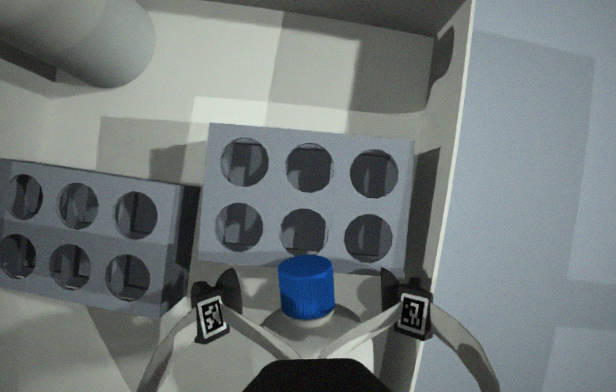

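execute_actions([
  {"r1":{"joints":{"lift_m":1.02},"pace":"slow"}},
], cameras=[])

execute_actions([
  {"r1":{"base":{"strafe_m":-0.053},"joints":{"arm_m":0.34,"gripper_m":0.0},"pace":"slow"}},
], cameras=["r1_wrist_camera"])

Scene clock: 396.70 s.
r1.base_odometry: x=-1.200 y=+0.359 heading=+2.501 (m, m, rad; r1's odometry frame)
r1.turned_by_wheels: +0.000 (rad since the last result)
r1.turned_by_imu: +0.001 (rad since the last result)
r1.base_tilt: forward=-0.2 right=-0.1 (deg)
r1.lidar_m: 0.25 0.25 0.42 4.33 2.15 1.76 1.75 1.96 3.03 0.58 0.29 0.25
r1.base_status: not commanded
r1.joint_positions: lift_m=+1.020 arm_m=+0.410 wrist_yaw_rad=-0.001 wrist_pitch_rad=+1.570 wrist_roll_rad=+0.001 gripper_m=+0.075
r1.joint_status: all done
r1.motor_effort: lift_m=+23(24) arm_m=+7(7) wrist_yaw_rad=+1(5) wrist_pitch_rad=-1(11) wrist_roll_rad=-2(3) gripper_m=-3(2) wheel_0=+2(1) wheel_1=+2(2) wheel_2=-2(3) (%)
r1.hand_pose: x=+0.5807 y=-0.0874 z=+0.9095 quat_wxyz=(+0.707, +0.000, +0.707, +0.000) (m; r1's base frame)
r1.wrist_depth_mm: 227 248 359 334 334 373 370 / 329 309 366 370 366 370 375 / 330 368 366 368 370 373 375 / 307 309 364 307 353 373 370 / 309 309 355 309 366 377 373 / 340 366 200 282 201 370 377 / 351 368 368 144 373 373 377
r2.base_odometry: x=+0.000 y=+0.000 heading=+0.000 (m, m, rad; r2's odometry frame)
r2.turned_by_wheels: +0.000 (rad since the last result)
r2.turned_by_imu: +0.000 (rad since the last result)
r2.base_tilt: forward=+0.2 right=-0.8 (deg)
r2.lidar_m: 1.11 1.10 1.25 2.06 3.41 3.85 3.61 0.93 1.00 1.63 2.53 1.32
r2.base_status: not commanded
r2.joint_positions: lift_m=+0.190 arm_m=-0.002 wrist_yaw_rad=+3.224 wrist_pitch_rad=+0.004 wrist_roll_rad=+0.012 gripper_m=+0.057
r2.joint_status: not commanded
r2.motor_effort: lift_m=+18(18) arm_m=+0(0) wrist_yaw_rad=-1(0) wrist_pitch_rad=-8(8) wrist_roll_rad=-1(2) gripper_m=+1(2) wheel_0=+0(0) wheel_1=+0(0) wheel_2=+0(0) (%)
r2.hand_pose: x=-0.1261 y=+0.0633 z=+0.3668 quat_wxyz=(-0.041, -0.002, +0.006, +0.999) (m; r2's base frame)
r2.wrist_depth_mm: - - 133 - - - - / - - 125 226 - - - / - 106 135 228 - - - / 146 141 160 - - - - / 204 1576 - - - - - / 206 1098 200 1255 198 1366 1397 / 208 809 878 - 917 866 946
pictures: none
No camera images: the call's "cameras" was empty. Leave "cameras" out to get every camera's image.

Scene clock: 399.57 s.
r1.base_odometry: x=-1.168 y=+0.401 heading=+2.501 (m, m, rad; r1's odometry frame)
r1.turned_by_wheels: +0.000 (rad since the last result)
r1.turned_by_imu: +0.001 (rad since the last result)
r1.base_tilt: forward=-0.1 right=-0.1 (deg)
r1.lidar_m: 0.25 0.25 0.35 4.36 2.17 1.76 1.75 1.99 3.03 0.57 0.25 0.25
r1.base_status: done
r1.joint_positions: lift_m=+1.020 arm_m=+0.341 wrist_yaw_rad=+0.000 wrist_pitch_rad=+1.570 wrist_roll_rad=+0.001 gripper_m=+0.000
r1.joint_status: all done
r1.motor_effort: lift_m=+23(23) arm_m=-7(7) wrist_yaw_rad=+1(2) wrist_pitch_rad=+0(1) wrist_roll_rad=-2(2) gripper_m=-6(6) wheel_0=+1(7) wheel_1=-2(9) wheel_2=-1(0) (%)
r1.hand_pose: x=+0.5123 y=-0.0874 z=+0.9095 quat_wxyz=(+0.707, +0.000, +0.707, +0.000) (m; r1's base frame)
r1.wrist_depth_mm: 355 368 370 368 370 373 373 / 359 366 338 343 373 375 370 / 310 306 309 340 373 370 375 / 362 362 291 368 370 375 375 / 364 370 274 370 368 375 375 / 366 368 279 203 370 373 375 / 325 340 174 293 373 373 375
r2.base_odometry: x=+0.000 y=+0.000 heading=+0.000 (m, m, rad; r2's odometry frame)
r2.turned_by_wheels: +0.000 (rad since the last result)
r2.turned_by_imu: +0.000 (rad since the last result)
r2.base_tilt: forward=+0.2 right=-0.7 (deg)
r2.lidar_m: 1.11 1.11 1.26 2.03 3.41 3.84 3.63 0.90 1.01 1.63 2.52 1.35
r2.base_status: not commanded
r2.joint_positions: lift_m=+0.190 arm_m=-0.002 wrist_yaw_rad=+3.224 wrist_pitch_rad=+0.004 wrist_roll_rad=+0.012 gripper_m=+0.057
r2.joint_status: not commanded
r2.motor_effort: lift_m=+18(18) arm_m=+0(0) wrist_yaw_rad=-2(1) wrist_pitch_rad=-8(9) wrist_roll_rad=+0(1) gripper_m=-1(5) wheel_0=+0(0) wheel_1=+0(0) wheel_2=+0(0) (%)
r2.hand_pose: x=-0.1261 y=+0.0633 z=+0.3668 quat_wxyz=(-0.041, -0.002, +0.006, +0.999) (m; r2's base frame)
r2.wrist_depth_mm: - - 133 - - - - / - - 125 226 - - - / - 106 135 227 - - - / 146 141 161 - - - - / 204 1618 - - - - - / 205 1118 200 1281 198 1366 1464 / 208 798 878 - 917 866 946
pictures: r1_wrist_camera
Images, in order (width x height): r1_wrist_camera 616x392.

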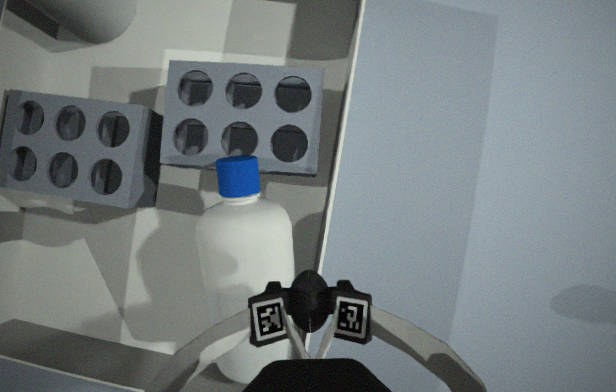

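execute_actions([
  {"r1":{"base":{"strafe_m":0.043},"pace":"slow"}},
], cameras=[])

execute_actions([
  {"r1":{"joints":{"lift_m":0.94},"pace":"slow"}},
], cameras=[])

Scene clock: 406.07 s.
r1.base_odometry: x=-1.194 y=+0.367 heading=+2.501 (m, m, rad; r1's odometry frame)
r1.turned_by_wheels: +0.000 (rad since the last result)
r1.turned_by_imu: +0.001 (rad since the last result)
r1.base_tilt: forward=-0.1 right=-0.3 (deg)
r1.lidar_m: 0.25 0.25 0.38 4.34 2.15 1.74 1.74 1.95 3.03 0.58 0.28 0.25
r1.base_status: done
r1.joint_positions: lift_m=+1.020 arm_m=+0.341 wrist_yaw_rad=+0.000 wrist_pitch_rad=+1.570 wrist_roll_rad=+0.001 gripper_m=+0.000
r1.joint_status: not commanded
r1.motor_effort: lift_m=+23(23) arm_m=-7(7) wrist_yaw_rad=+1(0) wrist_pitch_rad=-1(1) wrist_roll_rad=-2(3) gripper_m=-4(2) wheel_0=-2(5) wheel_1=+2(8) wheel_2=-1(2) (%)
r1.hand_pose: x=+0.5123 y=-0.0874 z=+0.9095 quat_wxyz=(+0.707, +0.000, +0.707, +0.000) (m; r1's base frame)
r1.wrist_depth_mm: 324 368 366 366 368 373 373 / 317 364 362 336 368 373 373 / 306 306 315 309 355 370 375 / 336 362 368 287 370 373 375 / 364 366 366 273 370 373 375 / 362 368 368 202 370 375 373 / 315 327 174 289 373 375 375
r2.base_odometry: x=+0.000 y=+0.000 heading=+0.000 (m, m, rad; r2's odometry frame)
r2.turned_by_wheels: +0.000 (rad since the last result)
r2.turned_by_imu: +0.000 (rad since the last result)
r2.base_tilt: forward=+0.2 right=-0.6 (deg)
r2.lidar_m: 1.12 1.09 1.25 2.05 3.41 3.86 3.64 0.92 1.01 1.63 2.55 1.33
r2.base_status: not commanded
r2.joint_positions: lift_m=+0.190 arm_m=-0.002 wrist_yaw_rad=+3.224 wrist_pitch_rad=+0.004 wrist_roll_rad=+0.012 gripper_m=+0.057
r2.joint_status: not commanded
r2.motor_effort: lift_m=+18(18) arm_m=+0(0) wrist_yaw_rad=+0(0) wrist_pitch_rad=-8(9) wrist_roll_rad=-1(0) gripper_m=+0(4) wheel_0=+0(0) wheel_1=+0(0) wheel_2=+0(0) (%)
r2.hand_pose: x=-0.1261 y=+0.0633 z=+0.3668 quat_wxyz=(-0.041, -0.002, +0.006, +0.999) (m; r2's base frame)
r2.wrist_depth_mm: - - 133 - - - - / - - 125 226 - - - / - 106 135 228 - - - / 146 140 161 - - - - / 203 1618 - - - - - / 205 1118 200 1255 198 1336 1397 / 208 809 866 - 931 866 976
pictures: none
No camera images: the call's "cameras" was empty. Leave "cameras" out to get every camera's image.

Scene clock: 407.47 s.
r1.base_odometry: x=-1.194 y=+0.367 heading=+2.501 (m, m, rad; r1's odometry frame)
r1.turned_by_wheels: +0.000 (rad since the last result)
r1.turned_by_imu: +0.000 (rad since the last result)
r1.base_tilt: forward=-0.2 right=+0.0 (deg)
r1.lidar_m: 0.25 0.25 0.39 4.37 2.16 1.75 1.74 1.96 3.02 0.59 0.29 0.25
r1.base_status: not commanded
r1.joint_positions: lift_m=+0.975 arm_m=+0.341 wrist_yaw_rad=-0.002 wrist_pitch_rad=+1.574 wrist_roll_rad=+0.001 gripper_m=+0.000
r1.joint_status: lift_m contact_stop (moved -0.045 of -0.080)
r1.on_its_own: lift_m is slack since a contact_stop (your +0.940 is given up)
r1.motor_effort: lift_m=+16(23) arm_m=-5(7) wrist_yaw_rad=+5(5) wrist_pitch_rad=-12(26) wrist_roll_rad=-3(2) gripper_m=-5(7) wheel_0=-1(2) wheel_1=+2(2) wheel_2=-3(3) (%)
r1.hand_pose: x=+0.5107 y=-0.0874 z=+0.8645 quat_wxyz=(+0.706, +0.001, +0.708, -0.001) (m; r1's base frame)
r1.wrist_depth_mm: 319 325 322 327 325 330 332 / 293 324 296 267 320 330 330 / 285 266 297 271 322 329 332 / 322 294 324 244 327 332 332 / 324 325 324 230 330 332 330 / 324 324 324 201 206 329 332 / 312 324 265 156 329 332 330
r2.base_odometry: x=+0.000 y=+0.000 heading=+0.000 (m, m, rad; r2's odometry frame)
r2.turned_by_wheels: +0.000 (rad since the last result)
r2.turned_by_imu: +0.000 (rad since the last result)
r2.base_tilt: forward=+0.1 right=-0.7 (deg)
r2.lidar_m: 1.12 1.11 1.25 2.05 3.41 3.83 3.64 0.91 1.01 1.65 2.51 1.33
r2.base_status: not commanded
r2.joint_positions: lift_m=+0.190 arm_m=-0.002 wrist_yaw_rad=+3.224 wrist_pitch_rad=+0.004 wrist_roll_rad=+0.012 gripper_m=+0.057
r2.joint_status: not commanded
r2.motor_effort: lift_m=+18(18) arm_m=+0(0) wrist_yaw_rad=-1(0) wrist_pitch_rad=-8(8) wrist_roll_rad=-1(1) gripper_m=-3(4) wheel_0=+0(0) wheel_1=+0(0) wheel_2=+0(0) (%)
r2.hand_pose: x=-0.1261 y=+0.0633 z=+0.3668 quat_wxyz=(-0.041, -0.002, +0.006, +0.999) (m; r2's base frame)
r2.wrist_depth_mm: - - 133 - - - - / - - 125 226 - - - / - 106 135 227 - - - / 146 140 160 - - - - / 203 1618 - - - - - / 206 1098 200 1255 199 1366 1397 / 208 809 866 - 931 866 960
pictures: none
No camera images: the call's "cameras" was empty. Leave "cameras" out to get every camera's image.

execute_actions([
  {"r1":{"base":{"strafe_m":0.08},"pace":"slow"}},
], cameras=[])

execute_actions([
  {"r1":{"joints":{"lift_m":1.1}}},
], cameras=["r1_wrist_camera"])

Scene clock: 420.30 s.
r1.base_odometry: x=-1.242 y=+0.303 heading=+2.501 (m, m, rad; r1's odometry frame)
r1.turned_by_wheels: +0.000 (rad since the last result)
r1.turned_by_imu: +0.001 (rad since the last result)
r1.base_tilt: forward=-0.2 right=-0.3 (deg)
r1.lidar_m: 0.25 0.25 0.39 4.31 2.15 1.75 1.72 1.90 3.00 0.60 0.30 0.25
r1.base_status: done
r1.joint_positions: lift_m=+0.979 arm_m=+0.341 wrist_yaw_rad=-0.001 wrist_pitch_rad=+1.570 wrist_roll_rad=+0.001 gripper_m=+0.000
r1.joint_status: not commanded
r1.on_its_own: lift_m is slack since a contact_stop (your +0.940 is given up)
r1.motor_effort: lift_m=+20(20) arm_m=-5(5) wrist_yaw_rad=+0(2) wrist_pitch_rad=-2(12) wrist_roll_rad=-1(2) gripper_m=-3(4) wheel_0=+0(4) wheel_1=+0(2) wheel_2=-1(1) (%)
r1.hand_pose: x=+0.5119 y=-0.0874 z=+0.8688 quat_wxyz=(+0.707, +0.000, +0.707, +0.000) (m; r1's base frame)
r1.wrist_depth_mm: 329 315 327 329 327 324 330 / 327 268 301 324 268 279 332 / 327 266 268 322 268 272 330 / 329 306 322 329 246 322 332 / 327 329 327 327 232 325 332 / 286 327 329 202 236 325 334 / 274 294 174 252 245 324 332
r2.base_odometry: x=+0.000 y=+0.000 heading=+0.000 (m, m, rad; r2's odometry frame)
r2.turned_by_wheels: +0.000 (rad since the last result)
r2.turned_by_imu: -0.001 (rad since the last result)
r2.base_tilt: forward=+0.2 right=-0.6 (deg)
r2.lidar_m: 1.10 1.11 1.25 2.07 3.42 3.84 3.62 0.92 1.01 1.63 2.52 1.35
r2.base_status: not commanded
r2.joint_positions: lift_m=+0.190 arm_m=-0.002 wrist_yaw_rad=+3.224 wrist_pitch_rad=+0.004 wrist_roll_rad=+0.012 gripper_m=+0.057
r2.joint_status: not commanded
r2.motor_effort: lift_m=+18(18) arm_m=+0(0) wrist_yaw_rad=+0(0) wrist_pitch_rad=-9(9) wrist_roll_rad=+0(1) gripper_m=-6(5) wheel_0=+0(0) wheel_1=+0(0) wheel_2=+0(0) (%)
r2.hand_pose: x=-0.1261 y=+0.0633 z=+0.3668 quat_wxyz=(-0.041, -0.002, +0.006, +0.999) (m; r2's base frame)
r2.wrist_depth_mm: - - 133 - - - - / - - 125 226 - - - / - 106 135 228 - - - / 146 140 161 - - - - / 203 1576 - - - - - / 206 1138 200 1281 198 1366 1430 / 208 809 866 - 904 866 960
pictures: none
No camera images: the call's "cameras" was empty. Leave "cameras" out to get every camera's image.

Scene clock: 421.87 s.
r1.base_odometry: x=-1.242 y=+0.303 heading=+2.501 (m, m, rad; r1's odometry frame)
r1.turned_by_wheels: +0.000 (rad since the last result)
r1.turned_by_imu: +0.000 (rad since the last result)
r1.base_tilt: forward=-0.2 right=-0.2 (deg)
r1.lidar_m: 0.25 0.25 0.42 4.33 2.14 1.74 1.73 1.94 3.00 0.61 0.30 0.25
r1.base_status: not commanded
r1.joint_positions: lift_m=+1.100 arm_m=+0.341 wrist_yaw_rad=+0.000 wrist_pitch_rad=+1.570 wrist_roll_rad=+0.001 gripper_m=+0.000
r1.joint_status: all done
r1.motor_effort: lift_m=+23(23) arm_m=-5(5) wrist_yaw_rad=+2(0) wrist_pitch_rad=-1(1) wrist_roll_rad=-3(2) gripper_m=-4(5) wheel_0=+0(0) wheel_1=+0(0) wheel_2=-1(1) (%)
r1.hand_pose: x=+0.5120 y=-0.0874 z=+0.9895 quat_wxyz=(+0.707, +0.000, +0.707, +0.000) (m; r1's base frame)
r1.wrist_depth_mm: 449 449 384 445 449 452 452 / 449 445 449 442 445 452 455 / 445 449 387 445 387 452 455 / 449 452 449 449 389 452 452 / 442 449 445 452 359 452 452 / 452 452 449 201 366 455 455 / 449 452 174 375 375 455 455
r2.base_odometry: x=+0.000 y=+0.000 heading=+0.000 (m, m, rad; r2's odometry frame)
r2.turned_by_wheels: +0.000 (rad since the last result)
r2.turned_by_imu: +0.000 (rad since the last result)
r2.base_tilt: forward=+0.2 right=-0.8 (deg)
r2.lidar_m: 1.11 1.08 1.27 2.03 3.42 3.82 3.64 0.90 1.02 1.62 2.50 1.35
r2.base_status: not commanded
r2.joint_positions: lift_m=+0.190 arm_m=-0.002 wrist_yaw_rad=+3.224 wrist_pitch_rad=+0.004 wrist_roll_rad=+0.012 gripper_m=+0.057
r2.joint_status: not commanded
r2.motor_effort: lift_m=+18(18) arm_m=+0(0) wrist_yaw_rad=+0(0) wrist_pitch_rad=-8(9) wrist_roll_rad=+0(1) gripper_m=-4(5) wheel_0=+0(0) wheel_1=+0(0) wheel_2=+0(0) (%)
r2.hand_pose: x=-0.1261 y=+0.0633 z=+0.3668 quat_wxyz=(-0.041, -0.002, +0.006, +0.999) (m; r2's base frame)
r2.wrist_depth_mm: - - 133 - - - - / - - 125 226 - - - / - 106 135 228 - - - / 146 141 161 - - - - / 203 1618 - - - - - / 206 1118 200 1281 198 1366 1430 / 208 809 866 - 917 854 946
pictures: r1_wrist_camera
Images, in order (width x height): r1_wrist_camera 616x392.

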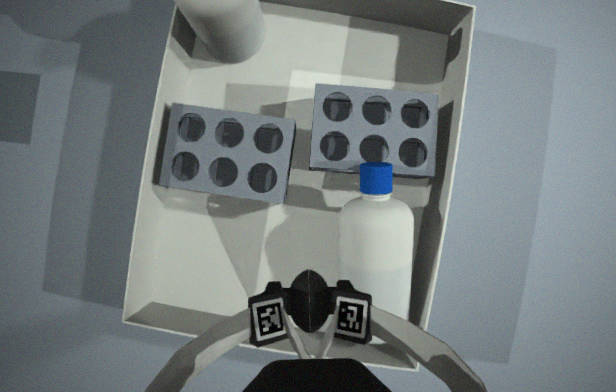

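execute_actions([
  {"r1":{"base":{"strafe_m":-0.066},"joints":{"arm_m":0.53,"gripper_m":0.075,"wrist_pitch_rad":2.0,"lift_m":1.04},"pace":"slow"}},
], cameras=["r1_wrist_camera"])

Scene clock: 436.80 s.
r1.base_odometry: x=-1.202 y=+0.355 heading=+2.501 (m, m, rad; r1's odometry frame)
r1.turned_by_wheels: +0.000 (rad since the last result)
r1.turned_by_imu: +0.002 (rad since the last result)
r1.base_tilt: forward=-0.2 right=-0.2 (deg)
r1.lidar_m: 0.25 0.25 0.40 4.36 2.16 1.76 1.74 1.94 3.04 0.59 0.28 0.25
r1.base_status: done
r1.joint_positions: lift_m=+1.040 arm_m=+0.529 wrist_yaw_rad=+0.000 wrist_pitch_rad=+1.999 wrist_roll_rad=+0.001 gripper_m=+0.075
r1.joint_status: all done
r1.motor_effort: lift_m=+18(22) arm_m=+7(5) wrist_yaw_rad=+2(1) wrist_pitch_rad=+3(5) wrist_roll_rad=-3(1) gripper_m=-4(4) wheel_0=+0(3) wheel_1=-1(6) wheel_2=-1(1) (%)
r1.hand_pose: x=+0.5798 y=-0.0874 z=+0.9560 quat_wxyz=(+0.541, +0.000, +0.841, +0.000) (m; r1's base frame)
r1.wrist_depth_mm: 290 334 336 340 340 345 345 / 322 353 351 349 353 362 366 / 319 325 342 327 349 387 387 / 362 359 402 340 407 415 415 / 399 433 433 329 436 449 449 / 462 427 200 377 200 484 492 / 508 504 500 144 508 508 521
r2.base_odometry: x=+0.000 y=+0.000 heading=+0.000 (m, m, rad; r2's odometry frame)
r2.turned_by_wheels: +0.000 (rad since the last result)
r2.turned_by_imu: -0.001 (rad since the last result)
r2.base_tilt: forward=+0.0 right=-0.7 (deg)
r2.lidar_m: 1.11 1.11 1.25 2.02 3.42 3.85 3.64 0.92 0.98 1.61 2.53 1.35
r2.base_status: not commanded
r2.joint_positions: lift_m=+0.190 arm_m=-0.002 wrist_yaw_rad=+3.224 wrist_pitch_rad=+0.004 wrist_roll_rad=+0.012 gripper_m=+0.057
r2.joint_status: not commanded
r2.motor_effort: lift_m=+18(18) arm_m=+0(0) wrist_yaw_rad=+0(0) wrist_pitch_rad=-7(9) wrist_roll_rad=-2(2) gripper_m=-2(2) wheel_0=+0(0) wheel_1=+0(0) wheel_2=+0(0) (%)
r2.hand_pose: x=-0.1261 y=+0.0633 z=+0.3668 quat_wxyz=(-0.041, -0.002, +0.006, +0.999) (m; r2's base frame)
r2.wrist_depth_mm: - - 133 - - - - / - - 125 226 - - - / - 106 135 227 - - - / 146 140 161 - - - - / 204 1618 - - - - - / 205 1118 201 1255 198 1366 1430 / 208 798 878 - 931 854 946
pictures: r1_wrist_camera
Images, in order (width x height): r1_wrist_camera 616x392.

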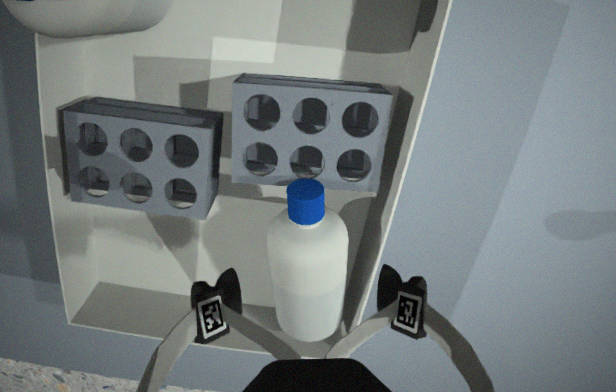

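execute_actions([
  {"r1":{"joints":{"lift_m":0.92},"pace":"slow"}},
], cameras=["r1_wrist_camera"])

Scene clock: 441.93 s.
r1.base_odometry: x=-1.202 y=+0.355 heading=+2.501 (m, m, rad; r1's odometry frame)
r1.turned_by_wheels: +0.000 (rad since the last result)
r1.turned_by_imu: +0.001 (rad since the last result)
r1.base_tilt: forward=-0.1 right=-0.1 (deg)
r1.lidar_m: 0.25 0.26 0.41 4.35 2.12 1.75 1.75 1.97 3.01 0.59 0.28 0.25
r1.base_status: not commanded
r1.joint_positions: lift_m=+0.920 arm_m=+0.529 wrist_yaw_rad=-0.001 wrist_pitch_rad=+2.005 wrist_roll_rad=+0.001 gripper_m=+0.075
r1.joint_status: all done
r1.motor_effort: lift_m=+15(17) arm_m=+7(7) wrist_yaw_rad=+2(1) wrist_pitch_rad=-15(15) wrist_roll_rad=-3(1) gripper_m=-6(3) wheel_0=+0(0) wheel_1=-1(1) wheel_2=-1(1) (%)
r1.hand_pose: x=+0.5782 y=-0.0873 z=+0.8369 quat_wxyz=(+0.538, +0.001, +0.843, +0.000) (m; r1's base frame)
r1.wrist_depth_mm: 227 228 229 232 232 204 - / 237 240 240 242 244 213 247 / 249 252 204 202 204 224 265 / 214 222 236 213 217 276 283 / 228 232 278 226 239 303 307 / 315 319 200 220 198 329 334 / 338 336 343 145 301 355 359
r2.base_odometry: x=+0.000 y=+0.000 heading=+0.000 (m, m, rad; r2's odometry frame)
r2.turned_by_wheels: +0.000 (rad since the last result)
r2.turned_by_imu: +0.000 (rad since the last result)
r2.base_tilt: forward=+0.2 right=-0.6 (deg)
r2.lidar_m: 1.11 1.11 1.22 2.06 3.40 3.85 3.64 0.93 1.01 1.64 2.50 1.34
r2.base_status: not commanded
r2.joint_positions: lift_m=+0.190 arm_m=-0.002 wrist_yaw_rad=+3.224 wrist_pitch_rad=+0.004 wrist_roll_rad=+0.012 gripper_m=+0.057
r2.joint_status: not commanded
r2.motor_effort: lift_m=+18(18) arm_m=+0(0) wrist_yaw_rad=-1(0) wrist_pitch_rad=-8(8) wrist_roll_rad=+2(1) gripper_m=-1(0) wheel_0=+0(0) wheel_1=+0(0) wheel_2=+0(0) (%)
r2.hand_pose: x=-0.1261 y=+0.0633 z=+0.3668 quat_wxyz=(-0.041, -0.002, +0.006, +0.999) (m; r2's base frame)
r2.wrist_depth_mm: - - 133 - - - - / - - 125 226 - - - / - 106 135 227 - - - / 146 140 161 - - - - / 204 1618 - - - - - / 206 1118 200 1255 198 1336 1397 / 208 809 866 - 917 866 960
pictures: r1_wrist_camera
Images, in order (width x height): r1_wrist_camera 616x392.

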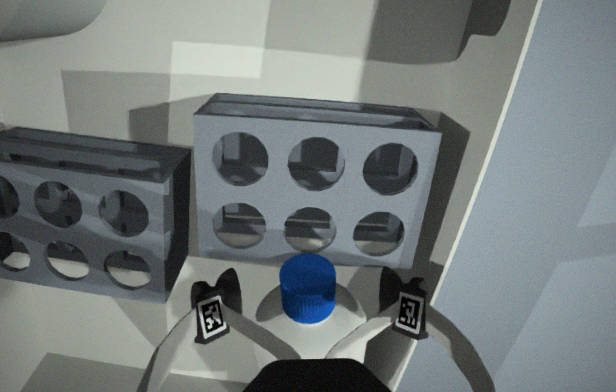

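execute_actions([
  {"r1":{"joints":{"gripper_m":0.01}}},
], cameras=["r1_wrist_camera"])

Scene clock: 459.17 s.
r1.base_odometry: x=-1.202 y=+0.355 heading=+2.501 (m, m, rad; r1's odometry frame)
r1.turned_by_wheels: +0.000 (rad since the last result)
r1.turned_by_imu: +0.001 (rad since the last result)
r1.base_tilt: forward=-0.1 right=-0.2 (deg)
r1.lidar_m: 0.25 0.25 0.39 4.35 2.14 1.77 1.75 1.95 3.02 0.61 0.30 0.25
r1.base_status: not commanded
r1.joint_positions: lift_m=+0.920 arm_m=+0.529 wrist_yaw_rad=+0.000 wrist_pitch_rad=+1.999 wrist_roll_rad=+0.000 gripper_m=+0.010
r1.joint_status: all done
r1.motor_effort: lift_m=+18(18) arm_m=+7(7) wrist_yaw_rad=+0(3) wrist_pitch_rad=+4(15) wrist_roll_rad=-2(2) gripper_m=-17(16) wheel_0=-1(1) wheel_1=-1(1) wheel_2=-2(2) (%)
r1.hand_pose: x=+0.5799 y=-0.0874 z=+0.8360 quat_wxyz=(+0.541, +0.000, +0.841, +0.000) (m; r1's base frame)
r1.wrist_depth_mm: 226 226 229 230 230 208 - / 237 239 239 240 243 213 246 / 249 252 199 201 200 227 263 / 208 221 213 212 216 273 283 / 222 226 271 225 253 300 303 / 315 315 195 208 190 325 329 / 332 330 340 155 286 347 353
r2.base_odometry: x=+0.000 y=+0.000 heading=+0.000 (m, m, rad; r2's odometry frame)
r2.turned_by_wheels: +0.000 (rad since the last result)
r2.turned_by_imu: +0.000 (rad since the last result)
r2.base_tilt: forward=+0.3 right=-0.6 (deg)
r2.lidar_m: 1.13 1.10 1.25 2.02 3.40 3.84 3.66 0.92 1.01 1.60 2.51 1.36
r2.base_status: not commanded
r2.joint_positions: lift_m=+0.190 arm_m=-0.002 wrist_yaw_rad=+3.224 wrist_pitch_rad=+0.004 wrist_roll_rad=+0.012 gripper_m=+0.057
r2.joint_status: not commanded
r2.motor_effort: lift_m=+18(18) arm_m=+0(0) wrist_yaw_rad=+0(1) wrist_pitch_rad=-8(8) wrist_roll_rad=+1(0) gripper_m=-3(5) wheel_0=+0(0) wheel_1=+0(0) wheel_2=+0(0) (%)
r2.hand_pose: x=-0.1261 y=+0.0633 z=+0.3668 quat_wxyz=(-0.041, -0.002, +0.006, +0.999) (m; r2's base frame)
r2.wrist_depth_mm: - - 133 - - - - / - - 125 226 - - - / - 106 135 227 - - - / 146 140 160 - - - - / 204 1618 - - - - - / 206 1098 200 1281 199 1366 1397 / 208 809 854 - 931 866 946
pictures: r1_wrist_camera
Images, in order (width x height): r1_wrist_camera 616x392.

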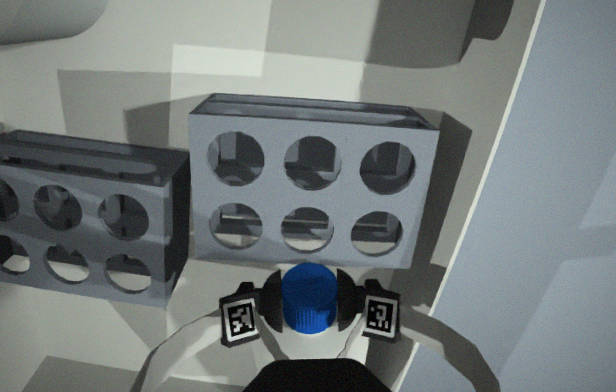

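execute_actions([
  {"r1":{"joints":{"lift_m":1.12,"gripper_m":0.005},"pace":"slow"}},
], cameras=["r1_wrist_camera"])

Scene clock: 465.10 s.
r1.base_odometry: x=-1.202 y=+0.355 heading=+2.501 (m, m, rad; r1's odometry frame)
r1.turned_by_wheels: +0.000 (rad since the last result)
r1.turned_by_imu: +0.002 (rad since the last result)
r1.base_tilt: forward=-0.2 right=-0.3 (deg)
r1.lidar_m: 0.25 0.26 0.40 4.33 2.15 1.77 1.74 1.98 3.04 0.60 0.27 0.25
r1.base_status: not commanded
r1.joint_positions: lift_m=+1.120 arm_m=+0.529 wrist_yaw_rad=+0.000 wrist_pitch_rad=+1.997 wrist_roll_rad=+0.000 gripper_m=+0.005
r1.joint_status: all done
r1.motor_effort: lift_m=+25(25) arm_m=+7(7) wrist_yaw_rad=+0(0) wrist_pitch_rad=+7(12) wrist_roll_rad=-1(2) gripper_m=-14(15) wheel_0=-1(0) wheel_1=-1(1) wheel_2=-2(2) (%)
r1.hand_pose: x=+0.5804 y=-0.0874 z=+1.0352 quat_wxyz=(+0.542, +0.000, +0.841, +0.000) (m; r1's base frame)
r1.wrist_depth_mm: 410 353 410 410 410 421 418 / 430 410 424 410 430 436 439 / 459 410 433 459 462 469 473 / 488 484 496 266 492 500 504 / 535 512 517 232 535 539 535 / 569 569 210 206 189 585 585 / 1661 1618 1618 609 627 615 640
r2.base_odometry: x=+0.000 y=+0.000 heading=+0.000 (m, m, rad; r2's odometry frame)
r2.turned_by_wheels: +0.000 (rad since the last result)
r2.turned_by_imu: -0.001 (rad since the last result)
r2.base_tilt: forward=+0.3 right=-0.7 (deg)
r2.lidar_m: 1.11 1.11 1.27 2.05 3.43 3.84 3.63 0.92 1.01 1.62 2.53 1.36
r2.base_status: not commanded
r2.joint_positions: lift_m=+0.190 arm_m=-0.002 wrist_yaw_rad=+3.224 wrist_pitch_rad=+0.004 wrist_roll_rad=+0.012 gripper_m=+0.057
r2.joint_status: not commanded
r2.motor_effort: lift_m=+18(18) arm_m=+0(0) wrist_yaw_rad=+1(2) wrist_pitch_rad=-8(9) wrist_roll_rad=+1(1) gripper_m=+4(4) wheel_0=+0(0) wheel_1=+0(0) wheel_2=+0(0) (%)
r2.hand_pose: x=-0.1261 y=+0.0633 z=+0.3668 quat_wxyz=(-0.041, -0.002, +0.006, +0.999) (m; r2's base frame)
r2.wrist_depth_mm: - - 133 - - - - / - - 125 226 - - - / - 106 135 228 - - - / 146 140 160 - - - - / 203 1618 - - - - - / 205 1118 200 1281 199 1336 1397 / 208 798 866 - 917 866 946
pictures: r1_wrist_camera
Images, in order (width x height): r1_wrist_camera 616x392.

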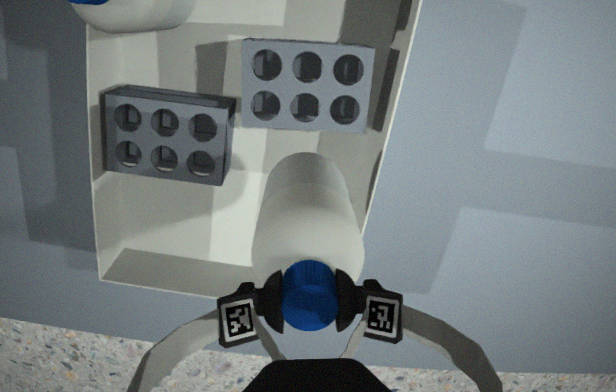

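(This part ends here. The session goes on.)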